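## Task

On the open cabinet beside arm1, build a three-item stack, bottom to top: the small red wooden block, then the small sealed carton, then the long cardboard box. Each item must lie on one of its long faces, sit roughly centred over the item beneath, and not overhang any edge of the cabinet top. Every other object must stay resting directly on the furniture it sits on now. The attempt fails if any object from a furniture top ends up on the floor with no hand holding it, or if any object goes inside or beneath furniture, even while gripped. The stack must stand without robot support: release it and move the arms away at the end.

## Robot and tools

Robots. Three identical i2rt Big YAM arms named arm1, arm2 and arm3. Each has six revolute joints, a two-finger gripper and a wrist camera. With joints 1 and 6 at zero and the hand level and pointing ahead, the wrist camera rides on top of the hand looking toward the fingertips. Reach is roughly 1.0 m from the joint-1 axis. Joints move at different speeds, so the hand can sweep a wide curve between postures. Two fixed room cameras, room_a and room_b, also watch the scene. Loose objects may occasionally get nudged by an outside disturbance.

Frames. One shared scene frame, origin on the floor, +z up. The hand point is midway between the fingertips; its z axis runs along the fingers and the fingers open along its y axis. Robot foot poses are not printed. Camera calibration (K, distortion, T_world_to_cam, pos_world) is given per camera in OpenCV convention; room cameras may be off by a couple of degrees and millimetres, and wrist camera poses are derived from reported joints, so they can be less accurate.

execute_actions. Argument actions is a list holding exactly one action or nothing (empty list just returns state and pictures). The action is an object keyed by robot name; under each name is joints, an object of absolute joint targets by name (not offsets). Each arm is given separately; any subset of joints may be named. Names, units and ranges: joint1_rad -2.879 to 2.879 (base rotation, positive counter-clockwise seen from above; 0 faces the way the foot faces); joint2_rad 0 to 3.141 (shoulder; 0 has the upper arm back and about level, increasing lifts it up then forward); joint3_rad 0 to 3.019 (elbow; 0 folded, increasing opens); joint4_rad -1.692 to 1.57 (hand pitch, positive tilts fingers up); joint5_rad -1.57 to 1.57 (hand yaw, positive toward the arm's right); joint6_rad -2.094 to 2.094 (hand roll, positive clockwise viewed from behind the hand); gripper_m 0 to 0.093, the fingertip gap in metres. Done tolerances are about ±0.045, 0.14, 0.09, 0.055, 0.03, 0.035 rad and 0.003 m. All named motions start together and may finish at different times. An unknown key or out-of-range number rejects the call and nothing moves. Omitted joints or arms may still be driving toward earlier targets. Optional cameras: list of camera names (arm1_cam_wrist, arm2_cam_wrist, arm3_cam_wrist, room_a, room_b, all); omitted, null or all gives every camera, [] gives none. The pictures line lists the order of returned images.

wait: seconds, 0 to 10; commands nothing, returns the same state and images. zoom_image: camera plus region [x0, y0, x1, y1] in pixels of that camera's latest full image, top-left origin, at most 504 by 504. finished_scene: scene number; irreversible, reports success and gives the next task.

Result lines. joint_positions gives current joints; joint torques are the drive outputs in joint order, noisy, offset and not zero in free air, so treat them as rough hints. joint_status tells how each commanded motion ended: off_target means it stopped short and may still push; contact_stop or time_out means it now holds where it stopped, though a timed-out joint may keep pushing toward its target or a nearby one, and on_its_own lists such joints; "held at" is the held target, not the position. "joint command not followed" (with a cause line) means a self/inter-arm collision check blocked that arm's joint targets, marked not_followed; the gripper part still runs and the blocked targets may be retried later. A reported stop cancels the rest of that reply's motion calls. MOTOR HOT warns at 85 °C; at 100 °C an OVER-TEMPERATURE FAULT drops the whole arm and its gripper and marks keys limit_stop_at_motor_heat; resend targets after it cools.

Cautions. The arms do not halt on contact and can press hard; ease a stuck joint by commanding its reported position. A tiny change from the current position may not move a joint. Hard contact between robots fails the run; the collision check may react late and ignores fingers, gripper housings and wrist cameras. Holding loads heats motors, and loaded joints sag. Avoid dropping, slamming or shoving objects, never let anything fall to the floor or slip inside or under furniture, and keep other items on their furniture. The arms hold the last command while you think. Finish with grippers open and arms withdrawn so the stack stands alone.

Each tool is called in YAML: its name, and indented under it one key for each argument.

## Session

execute_actions:
  actions: []

Scene clock: 0.00 s.
Joint torques (N m, as the arm reports them, + toward a larger angle): no reading
Motor temperatures (°C, as the motors report them): arm1=[28 33 36 28 31 32] | arm2=[30 31 32 28 29 30] | arm3=[29 28 33 27 30 31]
arm1.joint_positions: joint1_rad=-0.038 joint2_rad=+0.331 joint3_rad=+1.655 joint4_rad=-1.151 joint5_rad=-0.127 joint6_rad=-0.493 gripper_m=+0.094
arm1.joint_status: not commanded
arm1.hand: x=-0.8491 y=+0.6942 z=+1.5506 quat_wxyz=(-0.740, +0.459, -0.447, -0.205) (m; scene frame)
arm2.joint_positions: joint1_rad=-0.039 joint2_rad=+0.338 joint3_rad=+1.693 joint4_rad=-1.381 joint5_rad=+0.066 joint6_rad=-0.087 gripper_m=+0.095
arm2.joint_status: not commanded
arm2.hand: x=+0.1828 y=+0.0237 z=+1.5530 quat_wxyz=(-0.674, +0.233, -0.683, -0.160) (m; scene frame)
arm3.joint_positions: joint1_rad=+0.619 joint2_rad=+0.541 joint3_rad=+1.510 joint4_rad=-1.390 joint5_rad=-0.233 joint6_rad=+0.349 gripper_m=+0.094
arm3.joint_status: not commanded
arm3.hand: x=+0.6902 y=-0.5100 z=+1.3866 quat_wxyz=(-0.306, +0.421, -0.722, -0.456) (m; scene frame)
pictures: arm1_cam_wrist, arm2_cam_wrist, arm3_cam_wrist, room_a, room_b
camera_calibration (this result's frames):
arm1_cam_wrist: T_world_to_cam=[[0.697896, -0.500956, 0.511844, 0.143371], [0.152586, -0.594259, -0.789667, 1.77326], [0.699756, 0.629205, -0.338292, 0.804776], [0, 0, 0, 1]] pos_world=[-0.933779, 0.619227, 1.59915]
arm2_cam_wrist: T_world_to_cam=[[0.538655, -0.836223, 0.102874, -0.236068], [-0.468443, -0.398738, -0.788396, 1.32825], [0.700295, 0.376483, -0.606505, 0.930031], [0, 0, 0, 1]] pos_world=[0.0980713, -0.0179226, 1.63554]
arm3_cam_wrist: T_world_to_cam=[[0.890659, -0.227707, -0.393543, -0.18452], [-0.399337, -0.805604, -0.437643, 0.472871], [-0.217386, 0.546947, -0.80845, 1.67618], [0, 0, 0, 1]] pos_world=[0.717557, -0.577851, 1.48944]
Images, in order (width x height): arm1_cam_wrist 504x504, arm2_cam_wrist 504x504, arm3_cam_wrist 504x504, room_a 672x504, room_b 672x504.

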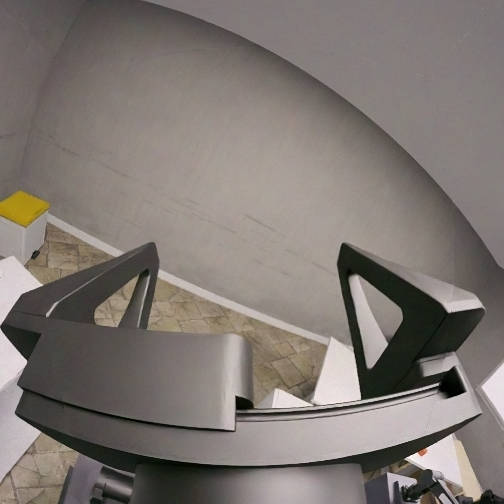

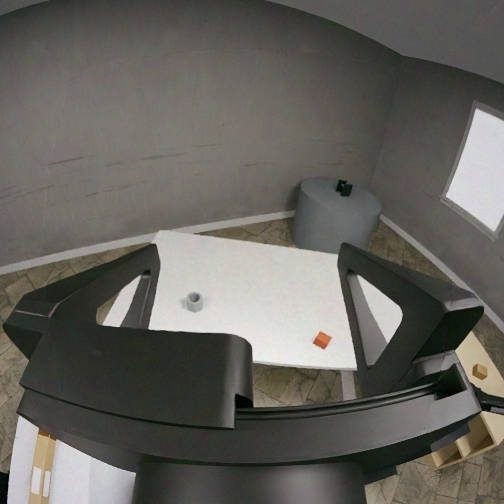

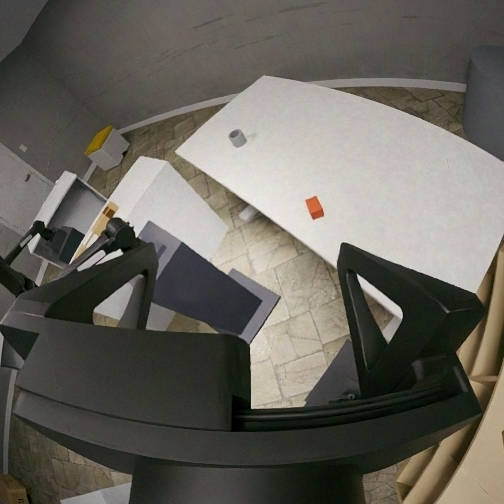

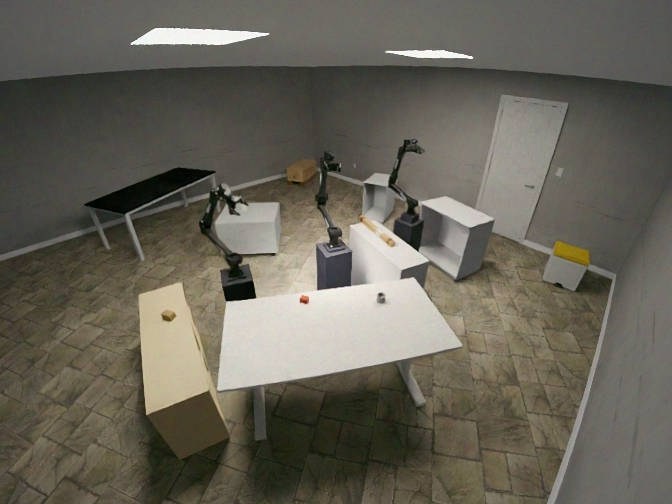

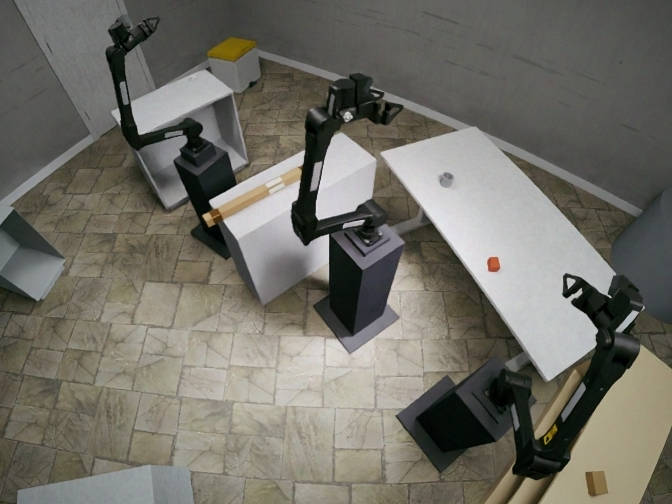

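execute_actions:
  actions:
    - {"arm1": {"joints": {"joint1_rad": 1.27, "joint2_rad": 1.66, "joint3_rad": 1.90, "joint4_rad": -1.68, "joint5_rad": 0, "joint6_rad": 0, "gripper_m": 0.093}}, "arm2": {"joints": {"joint1_rad": -0.754, "joint2_rad": 2.10, "joint3_rad": 1.84, "joint4_rad": -1.266, "joint5_rad": 0, "joint6_rad": 0, "gripper_m": 0.093}}, "arm3": {"joints": {"joint1_rad": -1.386, "joint2_rad": 1.78, "joint3_rad": 1.75, "joint4_rad": -1.51, "joint5_rad": 0, "joint6_rad": 0, "gripper_m": 0.093}}}

Scene clock: 40.27 s.
Joint torques (N m, as the arm reports them, + toward a larger angle): arm1=[  0.08 -18.38  12.53   0.02  -0.04   0.13] | arm2=[ -0.06 -21.75   8.62   0.54  -0.08   0.12] | arm3=[  1.17 -19.38   9.74  -0.53  -0.13  -0.21]
Motor temperatures (°C, as the motors report them): arm1=[28 34 37 28 31 32] | arm2=[30 31 33 28 29 30] | arm3=[29 28 35 27 30 31]
arm1.joint_positions: joint1_rad=+1.275 joint2_rad=+1.662 joint3_rad=+1.864 joint4_rad=-1.674 joint5_rad=-0.001 joint6_rad=-0.014 gripper_m=+0.093
arm1.joint_status: all done
arm1.hand: x=-1.1654 y=+1.0722 z=+1.1490 quat_wxyz=(-0.025, +0.904, -0.424, -0.038) (m; scene frame)
arm2.joint_positions: joint1_rad=-0.754 joint2_rad=+2.094 joint3_rad=+1.838 joint4_rad=-1.270 joint5_rad=-0.001 joint6_rad=-0.007 gripper_m=+0.093
arm2.joint_status: all done
arm2.hand: x=+0.8069 y=-0.0408 z=+0.9436 quat_wxyz=(-0.019, -0.040, -0.999, +0.008) (m; scene frame)
arm3.joint_positions: joint1_rad=-1.394 joint2_rad=+1.792 joint3_rad=+1.733 joint4_rad=-1.498 joint5_rad=+0.002 joint6_rad=+0.016 gripper_m=+0.093
arm3.joint_status: all done
arm3.hand: x=+1.0780 y=-1.0648 z=+1.0027 quat_wxyz=(-0.006, -0.377, -0.926, +0.003) (m; scene frame)
pictures: arm1_cam_wrist, arm2_cam_wrist, arm3_cam_wrist, room_a, room_b
camera_calibration (this result's frames):
arm1_cam_wrist: T_world_to_cam=[[0.756512, 0.653521, 0.0245157, 0.149482], [0.554114, -0.660448, 0.506722, 0.778372], [0.347344, -0.369757, -0.861761, 1.9143], [0, 0, 0, 1]] pos_world=[-1.20931, 1.12421, 1.25159]
arm2_cam_wrist: T_world_to_cam=[[-0.0728542, -0.99731, 0.00806869, 0.0127419], [-0.835852, 0.0654692, 0.545037, 0.171594], [-0.544099, 0.032964, -0.838373, 1.35654], [0, 0, 0, 1]] pos_world=[0.882448, -0.0432435, 1.04366]
arm3_cam_wrist: T_world_to_cam=[[-0.693049, -0.720882, 0.00362881, -0.0234399], [-0.587376, 0.567602, 0.576903, 0.660354], [-0.417939, 0.397691, -0.816804, 1.81927], [0, 0, 0, 1]] pos_world=[1.13197, -1.11522, 1.10511]
Images, in order (width x height): arm1_cam_wrist 504x504, arm2_cam_wrist 504x504, arm3_cam_wrist 504x504, room_a 672x504, room_b 672x504.

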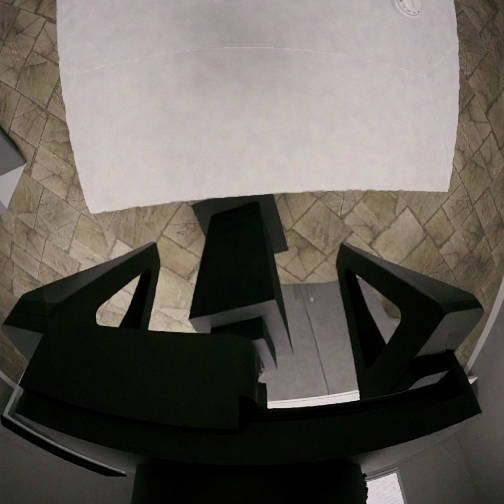

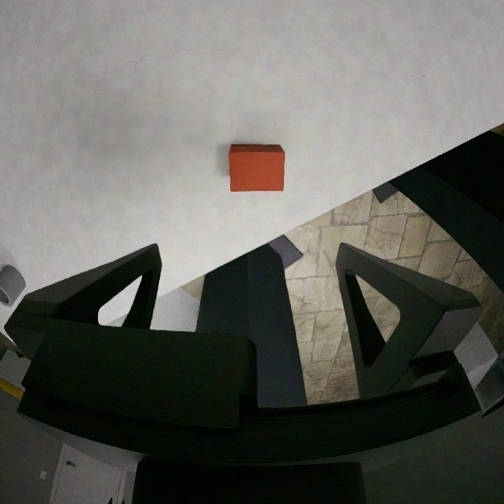

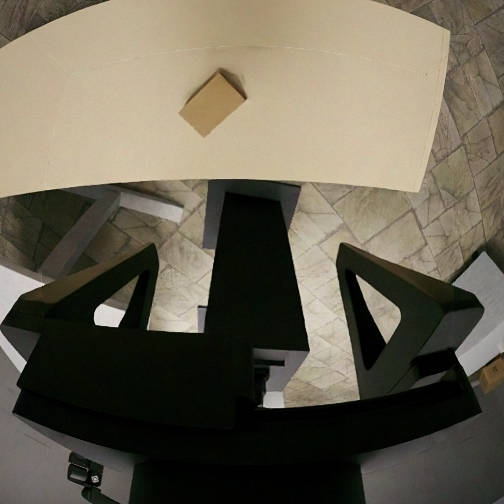

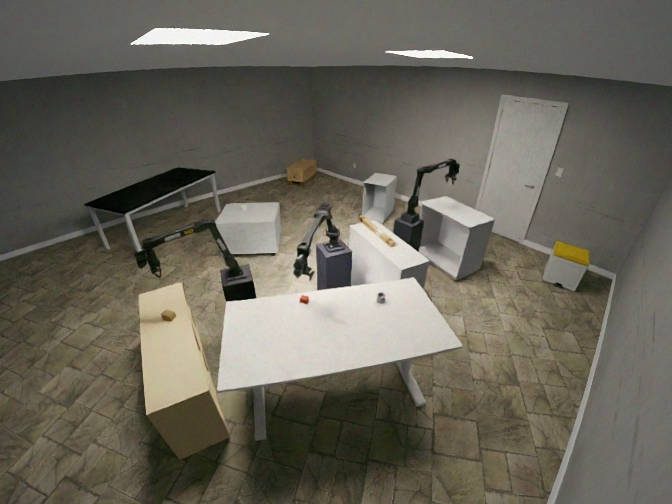

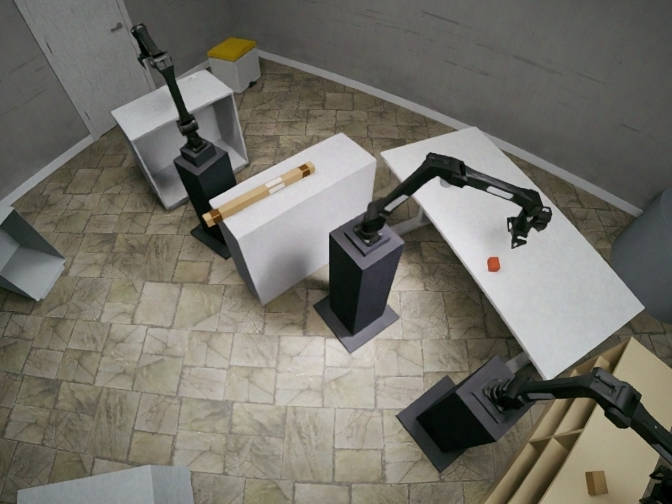

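zoom_image:
  camera: "arm2_cam_wrist"
  region: [200, 120, 320, 220]

zoom_image:
  camera: "arm3_cam_wrist"
  region: [150, 40, 290, 160]

Region (200, 120, 320, 220) of arm2_cam_wrist's 504x504 image, scaled by 4.200, with more detail than that image has.

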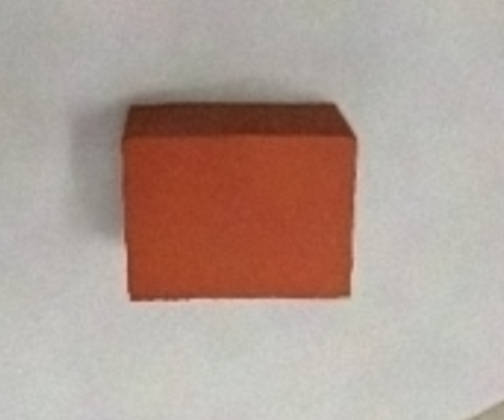

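Region (150, 40, 290, 160) of arm3_cam_wrist's 504x504 image, scaled by 3.600, with more detail than that image has; it fills the top 432 rows of this view, and the rest is white.

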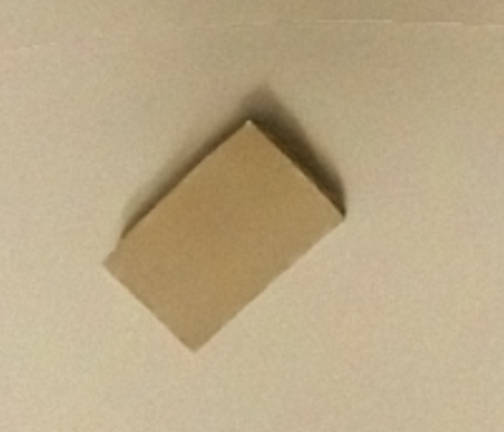

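execute_actions:
  actions:
    - {"arm1": {"joints": {"joint1_rad": 1.15, "joint2_rad": 1.45, "joint4_rad": -1.45}}, "arm2": {"joints": {"joint1_rad": -0.775, "joint2_rad": 2.275, "joint3_rad": 1.755, "joint4_rad": -1.042}}, "arm3": {"joints": {"joint1_rad": -1.315, "joint2_rad": 2.065, "joint3_rad": 1.685, "joint4_rad": -1.165, "joint6_rad": 0.94}}}
  cameras: ["arm1_cam_wrist", "arm2_cam_wrist", "arm3_cam_wrist"]

Scene clock: 80.30 s.
Joint torques (N m, as the arm reports them, + toward a larger angle): arm1=[  1.03 -15.09  11.49   1.52  -0.1    0.11] | arm2=[ -0.43 -23.2    8.12   0.96  -0.09   0.11] | arm3=[ -0.55 -21.8    9.19   0.63   0.01   0.  ]
Motor temperatures (°C, as the motors report them): arm1=[28 35 42 28 31 32] | arm2=[30 34 35 28 29 30] | arm3=[29 30 36 27 30 31]
arm1.joint_positions: joint1_rad=+1.141 joint2_rad=+1.457 joint3_rad=+1.878 joint4_rad=-1.462 joint5_rad=+0.001 joint6_rad=-0.012 gripper_m=+0.093
arm1.joint_status: all done
arm1.hand: x=-1.1083 y=+1.1096 z=+1.2750 quat_wxyz=(-0.134, +0.846, -0.467, -0.221) (m; scene frame)
arm2.joint_positions: joint1_rad=-0.766 joint2_rad=+2.281 joint3_rad=+1.750 joint4_rad=-1.058 joint5_rad=-0.001 joint6_rad=-0.007 gripper_m=+0.093
arm2.joint_status: all done
arm2.hand: x=+0.7995 y=-0.0503 z=+0.7956 quat_wxyz=(+0.013, -0.046, -0.999, +0.006) (m; scene frame)
arm3.joint_positions: joint1_rad=-1.307 joint2_rad=+2.070 joint3_rad=+1.665 joint4_rad=-1.178 joint5_rad=+0.001 joint6_rad=+0.924 gripper_m=+0.093
arm3.joint_status: all done
arm3.hand: x=+1.1530 y=-1.0626 z=+0.8202 quat_wxyz=(+0.006, -0.716, -0.698, +0.001) (m; scene frame)
pictures: arm1_cam_wrist, arm2_cam_wrist, arm3_cam_wrist
camera_calibration (this result's frames):
arm1_cam_wrist: T_world_to_cam=[[0.842012, 0.538019, 0.0393758, 0.282706], [0.532518, -0.840633, 0.0987982, 1.40367], [0.086256, -0.062221, -0.994328, 1.55529], [0, 0, 0, 1]] pos_world=[-1.11967, 1.12464, 1.39666]
arm2_cam_wrist: T_world_to_cam=[[-0.085486, -0.996313, 0.00727368, 0.0147205], [-0.799035, 0.0729164, 0.596847, 0.176407], [-0.595177, 0.0452102, -0.802322, 1.24151], [0, 0, 0, 1]] pos_world=[0.881131, -0.0543256, 0.890695]
arm3_cam_wrist: T_world_to_cam=[[-0.99979, 0.0165061, 0.0121147, 1.16096], [0.0204747, 0.805213, 0.592632, 0.347212], [0.0000271284, 0.592756, -0.805382, 1.41671], [0, 0, 0, 1]] pos_world=[1.15357, -1.1385, 0.921156]
Images, in order (width x height): arm1_cam_wrist 504x504, arm2_cam_wrist 504x504, arm3_cam_wrist 504x504.

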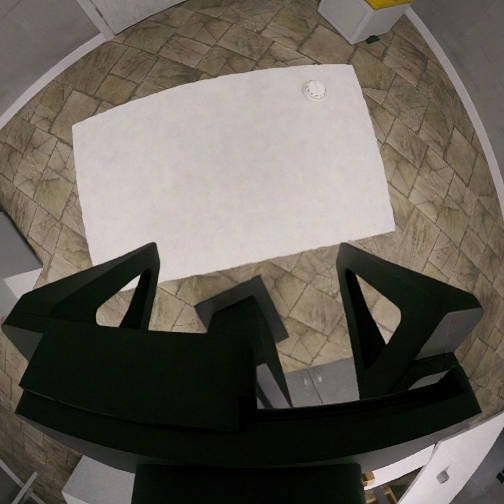

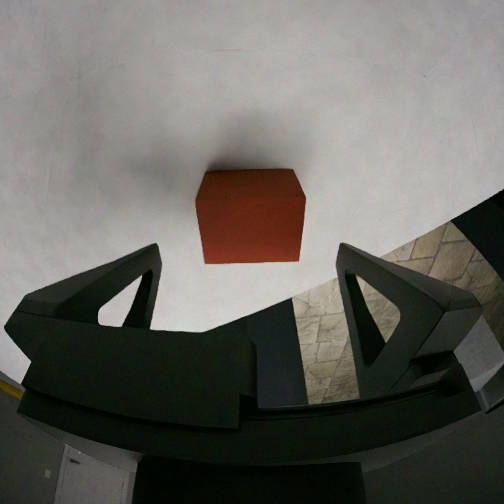

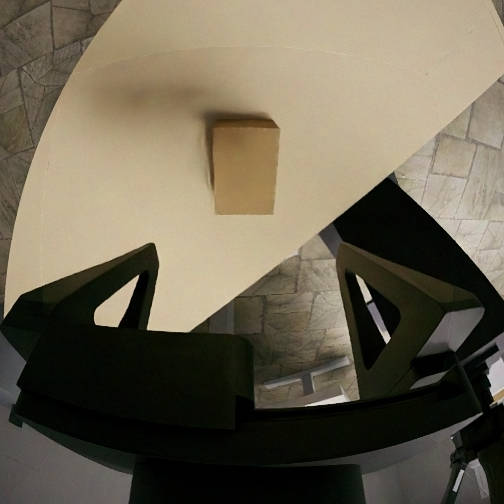

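execute_actions:
  actions:
    - {"arm1": {"joints": {"joint1_rad": 0.2}}, "arm2": {"joints": {"joint2_rad": 2.348, "joint3_rad": 1.737, "joint4_rad": -0.935}}, "arm3": {"joints": {"joint2_rad": 2.218, "joint3_rad": 1.59, "joint4_rad": -0.909}}}
  cameras: ["arm2_cam_wrist", "arm3_cam_wrist"]

Scene clock: 108.27 s.
Joint torques (N m, as the arm reports them, + toward a larger angle): arm1=[  0.75 -15.29  11.41   1.38  -0.12   0.11] | arm2=[ -0.48 -21.69   6.62   1.19  -0.08   0.13] | arm3=[ -0.45 -22.85   7.58   0.6    0.02   0.03]
Motor temperatures (°C, as the motors report them): arm1=[28 34 42 28 31 32] | arm2=[30 34 34 28 29 30] | arm3=[29 31 36 27 30 31]
arm1.joint_positions: joint1_rad=+0.197 joint2_rad=+1.458 joint3_rad=+1.878 joint4_rad=-1.458 joint5_rad=+0.001 joint6_rad=-0.011 gripper_m=+0.093
arm1.joint_status: all done
arm1.hand: x=-0.6370 y=+1.1448 z=+1.2827 quat_wxyz=(-0.227, +0.539, -0.799, -0.140) (m; scene frame)
arm2.joint_positions: joint1_rad=-0.766 joint2_rad=+2.330 joint3_rad=+1.750 joint4_rad=-0.952 joint5_rad=-0.001 joint6_rad=-0.007 gripper_m=+0.093
arm2.joint_status: all done
arm2.hand: x=+0.8147 y=-0.0523 z=+0.7647 quat_wxyz=(-0.015, -0.046, -0.999, +0.008) (m; scene frame)
arm3.joint_positions: joint1_rad=-1.307 joint2_rad=+2.228 joint3_rad=+1.576 joint4_rad=-0.922 joint5_rad=+0.001 joint6_rad=+0.925 gripper_m=+0.093
arm3.joint_status: all done
arm3.hand: x=+1.1520 y=-1.0618 z=+0.6970 quat_wxyz=(+0.002, -0.716, -0.698, +0.001) (m; scene frame)
pictures: arm2_cam_wrist, arm3_cam_wrist
camera_calibration (this result's frames):
arm2_cam_wrist: T_world_to_cam=[[-0.0850674, -0.996342, 0.00807297, 0.0133126], [-0.831544, 0.0754559, 0.550309, 0.269437], [-0.548906, 0.0401004, -0.834922, 1.21286], [0, 0, 0, 1]] pos_world=[0.890925, -0.0557027, 0.864258]
arm3_cam_wrist: T_world_to_cam=[[-0.999835, 0.0173186, 0.00545976, 1.16701], [0.0172145, 0.808285, 0.58854, 0.429439], [0.00577964, 0.588537, -0.80845, 1.30799], [0, 0, 0, 1]] pos_world=[1.15187, -1.13712, 0.798335]
Images, in order (width x height): arm2_cam_wrist 504x504, arm3_cam_wrist 504x504.

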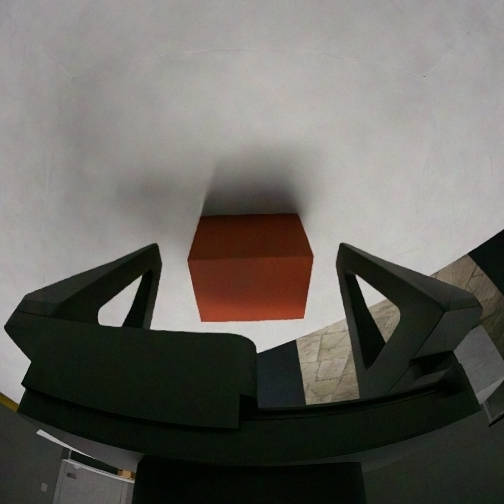

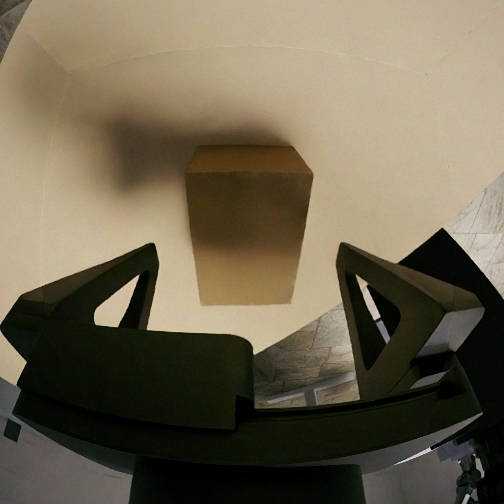

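execute_actions:
  actions:
    - {"arm1": {"joints": {"joint1_rad": -0.6}}, "arm2": {"joints": {"joint2_rad": 2.35, "joint3_rad": 1.70}}, "arm3": {"joints": {"joint2_rad": 2.305, "joint4_rad": -0.823}}}
  cameras: ["arm2_cam_wrist", "arm3_cam_wrist"]

Scene clock: 118.70 s.
Joint torques (N m, as the arm reports them, + toward a larger angle): arm1=[  0.71 -15.05  11.44   1.4   -0.12   0.1 ] | arm2=[ -0.82 -21.41   6.72   0.95  -0.08   0.16] | arm3=[ -0.36 -21.56   7.24   0.64   0.01   0.05]
Motor temperatures (°C, as the motors report them): arm1=[28 34 42 28 31 32] | arm2=[30 35 34 28 29 30] | arm3=[29 31 36 27 30 31]
arm1.joint_positions: joint1_rad=-0.605 joint2_rad=+1.458 joint3_rad=+1.878 joint4_rad=-1.458 joint5_rad=+0.001 joint6_rad=-0.011 gripper_m=+0.093
arm1.joint_status: all done
arm1.hand: x=-0.3545 y=+0.8536 z=+1.2870 quat_wxyz=(-0.267, +0.183, -0.945, -0.046) (m; scene frame)
arm2.joint_positions: joint1_rad=-0.766 joint2_rad=+2.331 joint3_rad=+1.709 joint4_rad=-0.949 joint5_rad=-0.001 joint6_rad=-0.007 gripper_m=+0.093
arm2.joint_status: all done
arm2.hand: x=+0.7963 y=-0.0507 z=+0.7512 quat_wxyz=(+0.004, -0.046, -0.999, +0.007) (m; scene frame)
arm3.joint_positions: joint1_rad=-1.307 joint2_rad=+2.297 joint3_rad=+1.576 joint4_rad=-0.835 joint5_rad=+0.001 joint6_rad=+0.925 gripper_m=+0.093
arm3.joint_status: all done
arm3.hand: x=+1.1557 y=-1.0647 z=+0.6566 quat_wxyz=(-0.007, -0.716, -0.698, +0.000) (m; scene frame)
pictures: arm2_cam_wrist, arm3_cam_wrist
camera_calibration (this result's frames):
arm2_cam_wrist: T_world_to_cam=[[-0.0853491, -0.996323, 0.00752322, 0.0141214], [-0.809573, 0.0737488, 0.582369, 0.219707], [-0.580782, 0.043614, -0.81289, 1.20038], [0, 0, 0, 1]] pos_world=[0.876235, -0.0544872, 0.847724]
arm3_cam_wrist: T_world_to_cam=[[-0.999814, 0.0173102, -0.0084664, 1.1801], [0.00919432, 0.814662, 0.579863, 0.47729], [0.0169348, 0.579677, -0.81467, 1.25875], [0, 0, 0, 1]] pos_world=[1.15417, -1.13893, 0.758697]
Images, in order (width x height): arm2_cam_wrist 504x504, arm3_cam_wrist 504x504.

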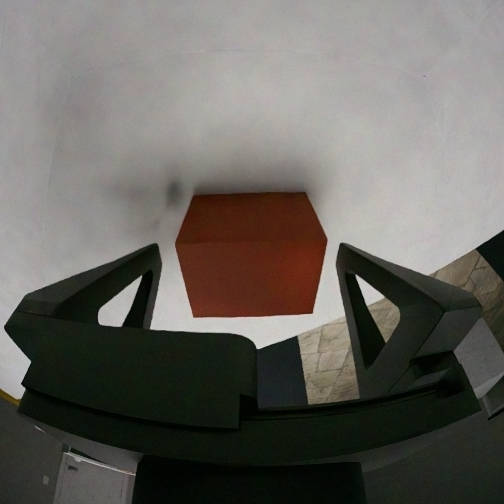

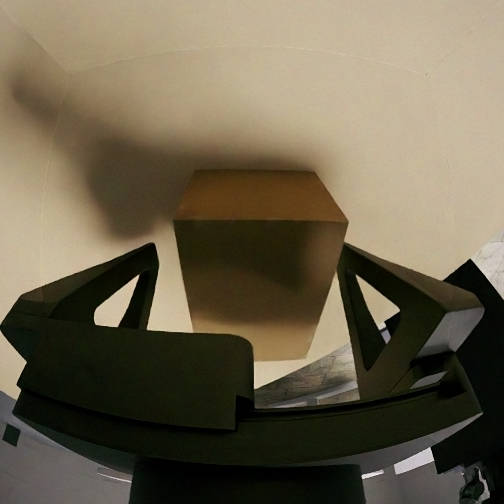

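execute_actions:
  actions:
    - {"arm1": {"joints": {"joint1_rad": -1.1}}, "arm2": {"joints": {"joint2_rad": 2.368}}, "arm3": {"joints": {"joint2_rad": 2.322}}}
  cameras: []

execute_actions:
  actions:
    - {"arm1": {"joints": {"joint1_rad": -1.75}}, "arm2": {"joints": {"gripper_m": 0.04}}, "arm3": {"joints": {"gripper_m": 0.04}}}
  cameras: ["arm1_cam_wrist"]

Scene clock: 124.10 s.
Joint torques (N m, as the arm reports them, + toward a larger angle): arm1=[  1.38 -15.01  11.44   1.39  -0.13   0.1 ] | arm2=[ -0.65 -20.99   6.72   0.84  -0.09   0.11] | arm3=[ -0.31 -20.14   7.14   0.69   0.01   0.02]
Motor temperatures (°C, as the motors report them): arm1=[28 34 42 28 31 32] | arm2=[30 35 34 28 29 30] | arm3=[29 31 35 27 30 31]
arm1.joint_positions: joint1_rad=-1.110 joint2_rad=+1.458 joint3_rad=+1.878 joint4_rad=-1.458 joint5_rad=+0.001 joint6_rad=-0.011 gripper_m=+0.093
arm1.joint_status: all done
arm1.hand: x=-0.3241 y=+0.5949 z=+1.2873 quat_wxyz=(-0.270, -0.060, -0.961, +0.019) (m; scene frame)
arm2.joint_positions: joint1_rad=-0.766 joint2_rad=+2.340 joint3_rad=+1.709 joint4_rad=-0.949 joint5_rad=-0.001 joint6_rad=-0.007 gripper_m=+0.093
arm2.joint_status: all done
arm2.hand: x=+0.7941 y=-0.0505 z=+0.7458 quat_wxyz=(+0.008, -0.046, -0.999, +0.007) (m; scene frame)
arm3.joint_positions: joint1_rad=-1.307 joint2_rad=+2.297 joint3_rad=+1.576 joint4_rad=-0.835 joint5_rad=+0.001 joint6_rad=+0.925 gripper_m=+0.093
arm3.joint_status: all done
arm3.hand: x=+1.1557 y=-1.0647 z=+0.6566 quat_wxyz=(-0.007, -0.716, -0.698, +0.000) (m; scene frame)
pictures: none
No camera images: the call's "cameras" was empty. Leave "cameras" out to get every camera's image.

Scene clock: 125.37 s.
Joint torques (N m, as the arm reports them, + toward a larger angle): arm1=[  1.15 -15.13  11.45   1.38  -0.13   0.1 ] | arm2=[ -0.46 -20.61   6.63   0.92  -0.1    0.12] | arm3=[ -0.91 -19.57   7.13   0.47   0.03   0.03]
Motor temperatures (°C, as the motors report them): arm1=[28 34 42 28 31 32] | arm2=[30 35 34 28 29 30] | arm3=[29 31 35 27 30 31]
arm1.joint_positions: joint1_rad=-1.758 joint2_rad=+1.458 joint3_rad=+1.878 joint4_rad=-1.458 joint5_rad=+0.001 joint6_rad=-0.011 gripper_m=+0.093
arm1.joint_status: all done
arm1.hand: x=-0.4712 y=+0.2981 z=+1.2846 quat_wxyz=(-0.250, -0.364, -0.892, +0.099) (m; scene frame)
arm2.joint_positions: joint1_rad=-0.766 joint2_rad=+2.340 joint3_rad=+1.709 joint4_rad=-0.948 joint5_rad=-0.001 joint6_rad=-0.006 gripper_m=+0.060
arm2.joint_status: gripper_m off_target (ended at +0.060, target +0.040)
arm2.hand: x=+0.7942 y=-0.0506 z=+0.7458 quat_wxyz=(+0.008, -0.047, -0.999, +0.007) (m; scene frame)
arm3.joint_positions: joint1_rad=-1.307 joint2_rad=+2.297 joint3_rad=+1.576 joint4_rad=-0.834 joint5_rad=+0.001 joint6_rad=+0.925 gripper_m=+0.059
arm3.joint_status: gripper_m off_target (ended at +0.059, target +0.040)
arm3.hand: x=+1.1559 y=-1.0648 z=+0.6566 quat_wxyz=(-0.008, -0.716, -0.698, -0.001) (m; scene frame)
pictures: arm1_cam_wrist
camera_calibration (this result's frames):
arm1_cam_wrist: T_world_to_cam=[[-0.690227, -0.723482, 0.012689, -0.129154], [-0.720712, 0.688937, 0.0770713, -0.637336], [-0.0645016, 0.0440516, -0.996945, 1.35999], [0, 0, 0, 1]] pos_world=[-0.46076, 0.285734, 1.4066]
Images, in order (width x height): arm1_cam_wrist 504x504.

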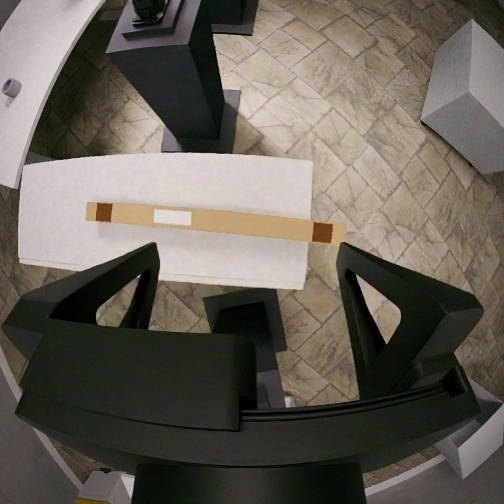

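execute_actions:
  actions:
    - {"arm1": {"joints": {"joint1_rad": -1.5, "joint2_rad": 0.9, "joint3_rad": 1.3, "joint4_rad": -1.5}}, "arm2": {"joints": {"joint2_rad": 2.2, "joint3_rad": 1.95, "joint4_rad": -1.3}}, "arm3": {"joints": {"joint2_rad": 2.04, "joint3_rad": 1.76, "joint4_rad": -1.275}}}
  cameras: []

execute_actions:
  actions:
    - {"arm1": {"joints": {"joint2_rad": 0.7, "joint3_rad": 1.0}}, "arm2": {"joints": {"joint1_rad": 1.857, "joint2_rad": 2.25, "joint3_rad": 2.11, "joint4_rad": -1.42, "joint6_rad": 0.25}}, "arm3": {"joints": {"joint1_rad": 0.71}}}

Scene clock: 171.47 s.
Joint torques (N m, as the arm reports them, + toward a larger angle): arm1=[-0.47 -5.38 10.15  0.85 -0.03  0.1 ] | arm2=[ -0.43 -21.44  10.39  -0.21  -0.11   0.08] | arm3=[ -0.17 -21.34   8.54  -0.5    0.02   0.07]
Motor temperatures (°C, as the motors report them): arm1=[28 34 42 28 31 32] | arm2=[30 35 34 28 29 30] | arm3=[29 31 35 27 30 31]
arm1.joint_positions: joint1_rad=-1.489 joint2_rad=+0.906 joint3_rad=+1.293 joint4_rad=-1.499 joint5_rad=-0.002 joint6_rad=-0.011 gripper_m=+0.093
arm1.joint_status: all done
arm1.hand: x=-0.5736 y=+0.5162 z=+1.2187 quat_wxyz=(-0.227, -0.243, -0.942, +0.055) (m; scene frame)
arm2.joint_positions: joint1_rad=-0.766 joint2_rad=+2.186 joint3_rad=+1.925 joint4_rad=-1.285 joint5_rad=-0.001 joint6_rad=-0.006 gripper_m=+0.060
arm2.joint_status: all done
arm2.hand: x=+0.8262 y=-0.0512 z=+0.9173 quat_wxyz=(-0.008, -0.046, -0.999, +0.007) (m; scene frame)
arm3.joint_positions: joint1_rad=-1.307 joint2_rad=+2.040 joint3_rad=+1.753 joint4_rad=-1.263 joint5_rad=+0.001 joint6_rad=+0.925 gripper_m=+0.059
arm3.joint_status: all done
arm3.hand: x=+1.1641 y=-1.0714 z=+0.8696 quat_wxyz=(-0.010, -0.716, -0.698, -0.001) (m; scene frame)
pictures: none
No camera images: the call's "cameras" was empty. Leave "cameras" out to get every camera's image.

Scene clock: 174.13 s.
Joint torques (N m, as the arm reports them, + toward a larger angle): arm1=[-0.5  -2.01 10.29  0.77 -0.03  0.1 ] | arm2=[  0.84 -23.26  11.85  -0.3   -0.05   0.12] | arm3=[  0.11 -21.61   8.64  -0.72   0.13   0.03]
Motor temperatures (°C, as the motors report them): arm1=[28 34 42 28 31 32] | arm2=[31 35 35 28 29 30] | arm3=[29 31 35 27 30 31]
arm1.joint_positions: joint1_rad=-1.489 joint2_rad=+0.700 joint3_rad=+0.993 joint4_rad=-1.500 joint5_rad=-0.002 joint6_rad=-0.011 gripper_m=+0.093
arm1.joint_status: all done
arm1.hand: x=-0.6375 y=+0.5531 z=+1.1306 quat_wxyz=(-0.183, -0.245, -0.951, +0.043) (m; scene frame)
arm2.joint_positions: joint1_rad=+1.856 joint2_rad=+2.245 joint3_rad=+2.068 joint4_rad=-1.404 joint5_rad=-0.002 joint6_rad=+0.244 gripper_m=+0.060
arm2.joint_status: all done
arm2.hand: x=-0.3991 y=+0.4132 z=+0.9365 quat_wxyz=(+0.010, +0.908, -0.418, +0.004) (m; scene frame)
arm3.joint_positions: joint1_rad=+0.712 joint2_rad=+2.040 joint3_rad=+1.753 joint4_rad=-1.263 joint5_rad=-0.001 joint6_rad=+0.926 gripper_m=+0.059
arm3.joint_status: all done
arm3.hand: x=+0.8133 y=-0.0724 z=+0.8703 quat_wxyz=(-0.004, +0.209, -0.978, -0.010) (m; scene frame)
pictures: arm1_cam_wrist, arm2_cam_wrist, arm3_cam_wrist, room_a, room_b
camera_calibration (this result's frames):
arm1_cam_wrist: T_world_to_cam=[[-0.468162, -0.883592, 0.00940283, 0.176336], [-0.856642, 0.456442, 0.240467, -1.06378], [-0.216767, 0.104523, -0.970612, 1.02427], [0, 0, 0, 1]] pos_world=[-0.606699, 0.534304, 1.24831]
arm2_cam_wrist: T_world_to_cam=[[0.754503, 0.655919, -0.0222695, 0.0532023], [0.540209, -0.601417, 0.588619, -0.0783347], [0.372693, -0.456145, -0.808104, 1.21911], [0, 0, 0, 1]] pos_world=[-0.452178, 0.474083, 1.03246]
arm3_cam_wrist: T_world_to_cam=[[0.416794, -0.908866, -0.0156514, -0.39053], [-0.738041, -0.348407, 0.577848, 0.0733465], [-0.530639, -0.229292, -0.815995, 1.25134], [0, 0, 0, 1]] pos_world=[0.880916, -0.0424622, 0.972595]
Images, in order (width x height): arm1_cam_wrist 504x504, arm2_cam_wrist 504x504, arm3_cam_wrist 504x504, room_a 672x504, room_b 672x504.

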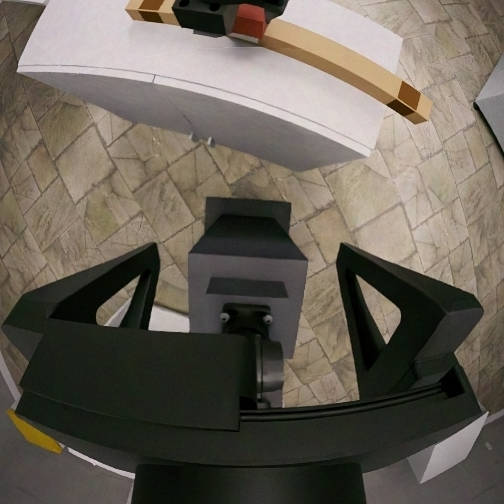

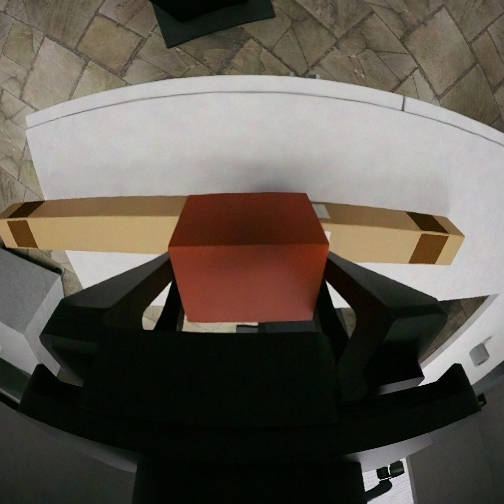

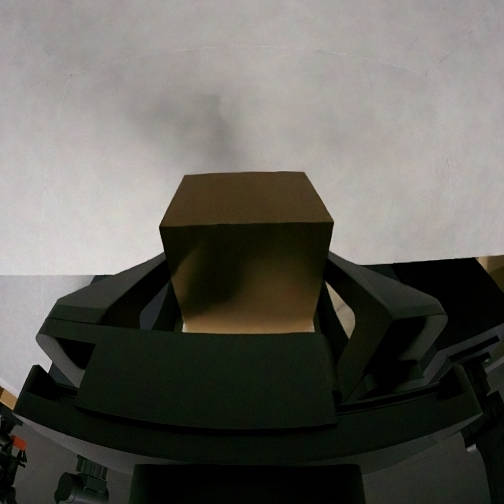

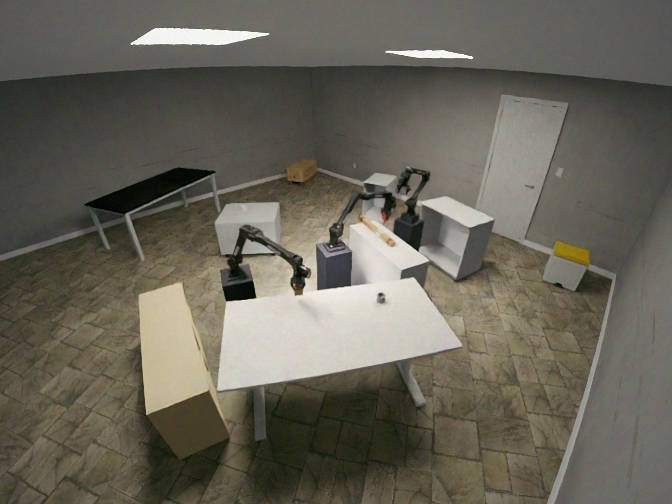

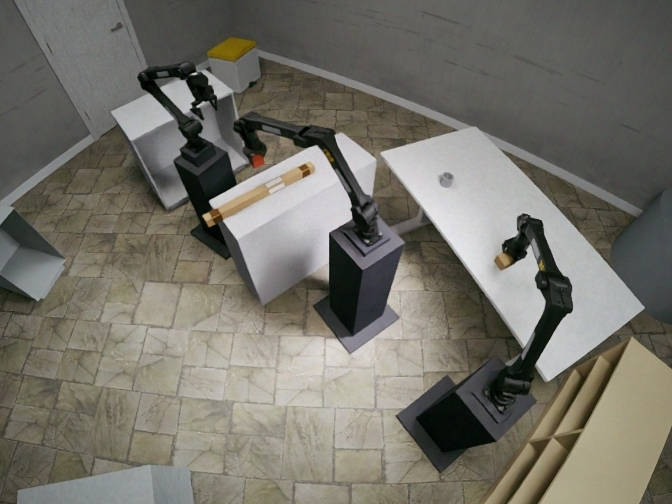

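execute_actions:
  actions:
    - {"arm2": {"joints": {"joint2_rad": 2.388, "joint3_rad": 1.983, "joint4_rad": -1.148}}, "arm3": {"joints": {"joint2_rad": 2.108, "joint3_rad": 1.688, "joint4_rad": -1.122}}}
  cameras: ["arm1_cam_wrist", "arm2_cam_wrist", "arm3_cam_wrist", "room_a"]

Scene clock: 188.00 s.
Joint torques (N m, as the arm reports them, + toward a larger angle): arm1=[-0.49 -1.98 10.28  0.77 -0.03  0.1 ] | arm2=[  0.9  -26.14   8.52   0.87  -0.08   0.13] | arm3=[  0.66 -22.37   8.29   0.74   0.14   0.05]
Motor temperatures (°C, as the motors report them): arm1=[28 34 41 28 31 32] | arm2=[30 35 36 28 29 30] | arm3=[29 32 35 27 30 31]
arm1.joint_positions: joint1_rad=-1.489 joint2_rad=+0.700 joint3_rad=+0.993 joint4_rad=-1.500 joint5_rad=-0.002 joint6_rad=-0.011 gripper_m=+0.093
arm1.joint_status: not commanded
arm1.hand: x=-0.6375 y=+0.5531 z=+1.1306 quat_wxyz=(-0.183, -0.245, -0.951, +0.043) (m; scene frame)
arm2.joint_positions: joint1_rad=+1.856 joint2_rad=+2.401 joint3_rad=+1.979 joint4_rad=-1.164 joint5_rad=-0.001 joint6_rad=+0.244 gripper_m=+0.060
arm2.joint_status: all done
arm2.hand: x=-0.4061 y=+0.4156 z=+0.7995 quat_wxyz=(+0.010, +0.908, -0.418, +0.006) (m; scene frame)
arm3.joint_positions: joint1_rad=+0.712 joint2_rad=+2.115 joint3_rad=+1.678 joint4_rad=-1.134 joint5_rad=-0.001 joint6_rad=+0.926 gripper_m=+0.059
arm3.joint_status: all done
arm3.hand: x=+0.8126 y=-0.0753 z=+0.7986 quat_wxyz=(+0.001, +0.209, -0.978, -0.001) (m; scene frame)
pictures: arm1_cam_wrist, arm2_cam_wrist, arm3_cam_wrist, room_a
camera_calibration (this result's frames):
arm1_cam_wrist: T_world_to_cam=[[-0.468162, -0.883592, 0.00940283, 0.176336], [-0.856642, 0.456442, 0.240467, -1.06378], [-0.216767, 0.104523, -0.970612, 1.02427], [0, 0, 0, 1]] pos_world=[-0.606699, 0.534304, 1.24831]
arm2_cam_wrist: T_world_to_cam=[[0.754783, 0.655664, -0.0201678, 0.0524099], [0.537617, -0.60069, 0.591726, 0.00375996], [0.375859, -0.457467, -0.805887, 1.11211], [0, 0, 0, 1]] pos_world=[-0.459574, 0.476647, 0.895064]
arm3_cam_wrist: T_world_to_cam=[[0.416764, -0.909014, 0.000714995, -0.407081], [-0.735388, -0.336697, 0.588082, 0.10384], [-0.534334, -0.245617, -0.808801, 1.1878], [0, 0, 0, 1]] pos_world=[0.880702, -0.0433354, 0.89992]
Images, in order (width x height): arm1_cam_wrist 504x504, arm2_cam_wrist 504x504, arm3_cam_wrist 504x504, room_a 672x504.

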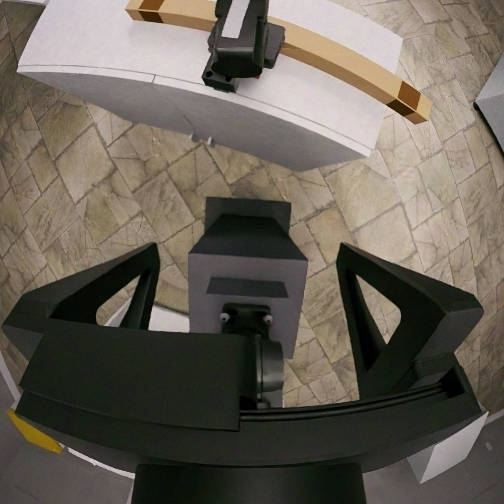

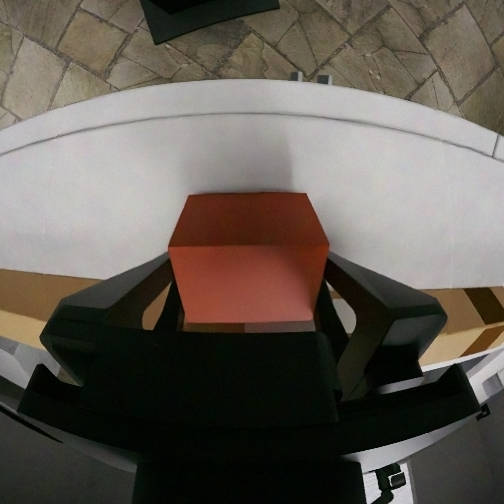

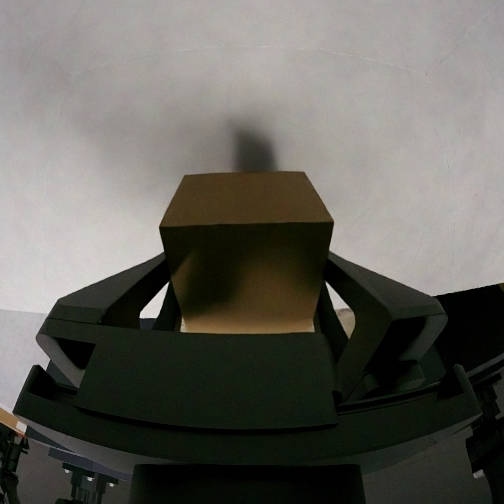

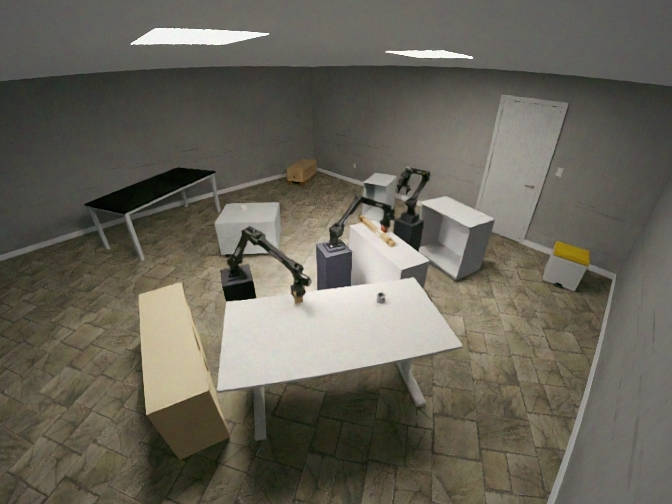

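execute_actions:
  actions:
    - {"arm2": {"joints": {"joint2_rad": 2.44, "joint4_rad": -1.12}}, "arm3": {"joints": {"joint2_rad": 2.165, "joint4_rad": -1.08}}}
  cameras: ["arm2_cam_wrist", "arm3_cam_wrist"]

Scene clock: 192.23 s.
Joint torques (N m, as the arm reports them, + toward a larger angle): arm1=[-0.46 -2.   10.28  0.78 -0.03  0.1 ] | arm2=[  0.56 -22.85   8.58   1.02  -0.11   0.13] | arm3=[ -0.16 -21.51   8.11   0.66   0.14   0.03]
Motor temperatures (°C, as the motors report them): arm1=[28 34 41 28 31 32] | arm2=[30 36 36 28 29 30] | arm3=[29 32 35 27 30 31]
arm1.joint_positions: joint1_rad=-1.489 joint2_rad=+0.700 joint3_rad=+0.993 joint4_rad=-1.500 joint5_rad=-0.002 joint6_rad=-0.011 gripper_m=+0.093
arm1.joint_status: not commanded
arm1.hand: x=-0.6375 y=+0.5531 z=+1.1306 quat_wxyz=(-0.183, -0.245, -0.951, +0.043) (m; scene frame)
arm2.joint_positions: joint1_rad=+1.856 joint2_rad=+2.416 joint3_rad=+1.979 joint4_rad=-1.135 joint5_rad=-0.001 joint6_rad=+0.244 gripper_m=+0.060
arm2.joint_status: all done
arm2.hand: x=-0.4093 y=+0.4178 z=+0.7894 quat_wxyz=(+0.009, +0.908, -0.418, -0.001) (m; scene frame)
arm3.joint_positions: joint1_rad=+0.712 joint2_rad=+2.157 joint3_rad=+1.678 joint4_rad=-1.092 joint5_rad=-0.001 joint6_rad=+0.926 gripper_m=+0.059
arm3.joint_status: all done
arm3.hand: x=+0.8136 y=-0.0706 z=+0.7730 quat_wxyz=(+0.001, +0.209, -0.978, -0.001) (m; scene frame)
pictures: arm2_cam_wrist, arm3_cam_wrist
camera_calibration (this result's frames):
arm2_cam_wrist: T_world_to_cam=[[0.754699, 0.655671, -0.0229267, 0.0553704], [0.543731, -0.605533, 0.581108, 0.0256933], [0.367133, -0.451028, -0.813503, 1.10598], [0, 0, 0, 1]] pos_world=[-0.461798, 0.478079, 0.886055]
arm3_cam_wrist: T_world_to_cam=[[0.416764, -0.909014, 0.000714995, -0.403198], [-0.735388, -0.336697, 0.588082, 0.121233], [-0.534334, -0.245617, -0.808801, 1.16889], [0, 0, 0, 1]] pos_world=[0.88177, -0.0385945, 0.874394]
Images, in order (width x height): arm2_cam_wrist 504x504, arm3_cam_wrist 504x504.

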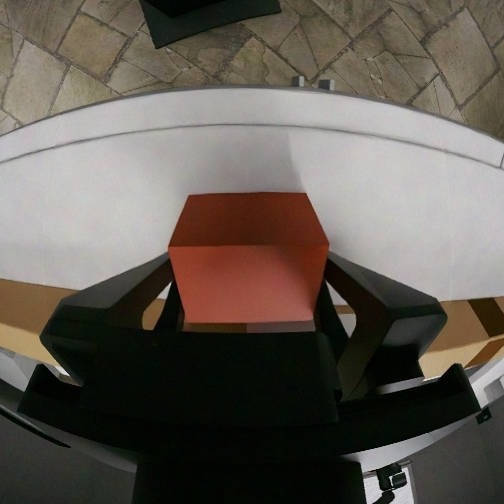

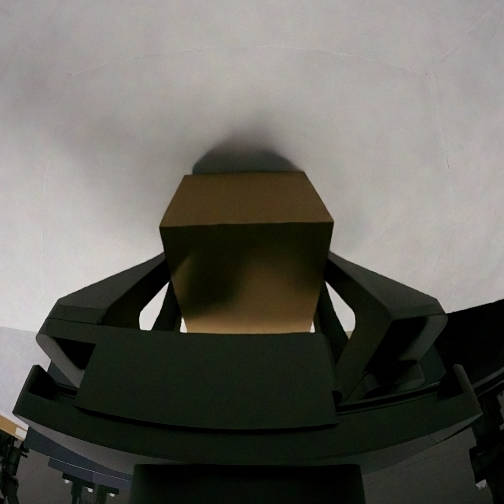

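execute_actions:
  actions:
    - {"arm2": {"joints": {"joint2_rad": 2.46}}, "arm3": {"joints": {"joint2_rad": 2.195}}}
  cameras: ["arm2_cam_wrist", "arm3_cam_wrist"]

Scene clock: 195.17 s.
Joint torques (N m, as the arm reports them, + toward a larger angle): arm1=[-0.48 -1.99 10.29  0.77 -0.03  0.1 ] | arm2=[  0.67 -20.97   8.36   1.08  -0.1    0.12] | arm3=[  0.2  -19.96   8.16   0.63   0.11   0.05]
Motor temperatures (°C, as the motors report them): arm1=[28 34 41 28 31 32] | arm2=[30 36 36 28 29 30] | arm3=[29 32 35 27 30 31]
arm1.joint_positions: joint1_rad=-1.489 joint2_rad=+0.700 joint3_rad=+0.993 joint4_rad=-1.500 joint5_rad=-0.002 joint6_rad=-0.011 gripper_m=+0.093
arm1.joint_status: not commanded
arm1.hand: x=-0.6375 y=+0.5531 z=+1.1306 quat_wxyz=(-0.183, -0.245, -0.951, +0.043) (m; scene frame)
arm2.joint_positions: joint1_rad=+1.856 joint2_rad=+2.416 joint3_rad=+1.979 joint4_rad=-1.135 joint5_rad=-0.001 joint6_rad=+0.244 gripper_m=+0.060
arm2.joint_status: all done
arm2.hand: x=-0.4093 y=+0.4178 z=+0.7891 quat_wxyz=(+0.009, +0.908, -0.418, +0.000) (m; scene frame)
arm3.joint_positions: joint1_rad=+0.712 joint2_rad=+2.166 joint3_rad=+1.678 joint4_rad=-1.089 joint5_rad=-0.001 joint6_rad=+0.926 gripper_m=+0.059
arm3.joint_status: all done
arm3.hand: x=+0.8136 y=-0.0713 z=+0.7677 quat_wxyz=(+0.002, +0.209, -0.978, +0.003) (m; scene frame)
pictures: arm2_cam_wrist, arm3_cam_wrist
camera_calibration (this result's frames):
arm2_cam_wrist: T_world_to_cam=[[0.754702, 0.65567, -0.0228373, 0.0552808], [0.543554, -0.605401, 0.581411, 0.0254125], [0.367388, -0.451205, -0.81329, 1.10573], [0, 0, 0, 1]] pos_world=[-0.461767, 0.478051, 0.885768]
arm3_cam_wrist: T_world_to_cam=[[0.416423, -0.909149, 0.00633252, -0.407892], [-0.735109, -0.332591, 0.59076, 0.122093], [-0.534983, -0.250661, -0.806823, 1.16305], [0, 0, 0, 1]] pos_world=[0.881819, -0.0386968, 0.868829]
Images, in order (width x height): arm2_cam_wrist 504x504, arm3_cam_wrist 504x504.

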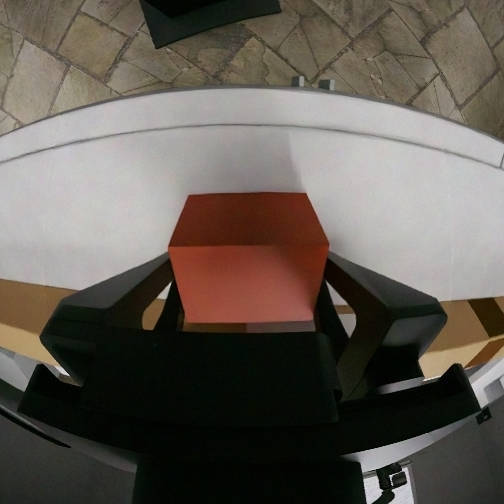

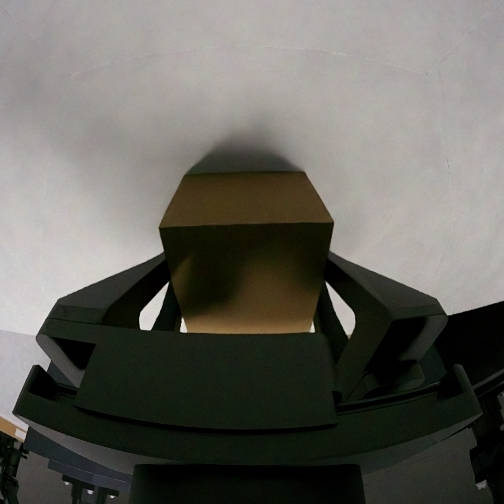

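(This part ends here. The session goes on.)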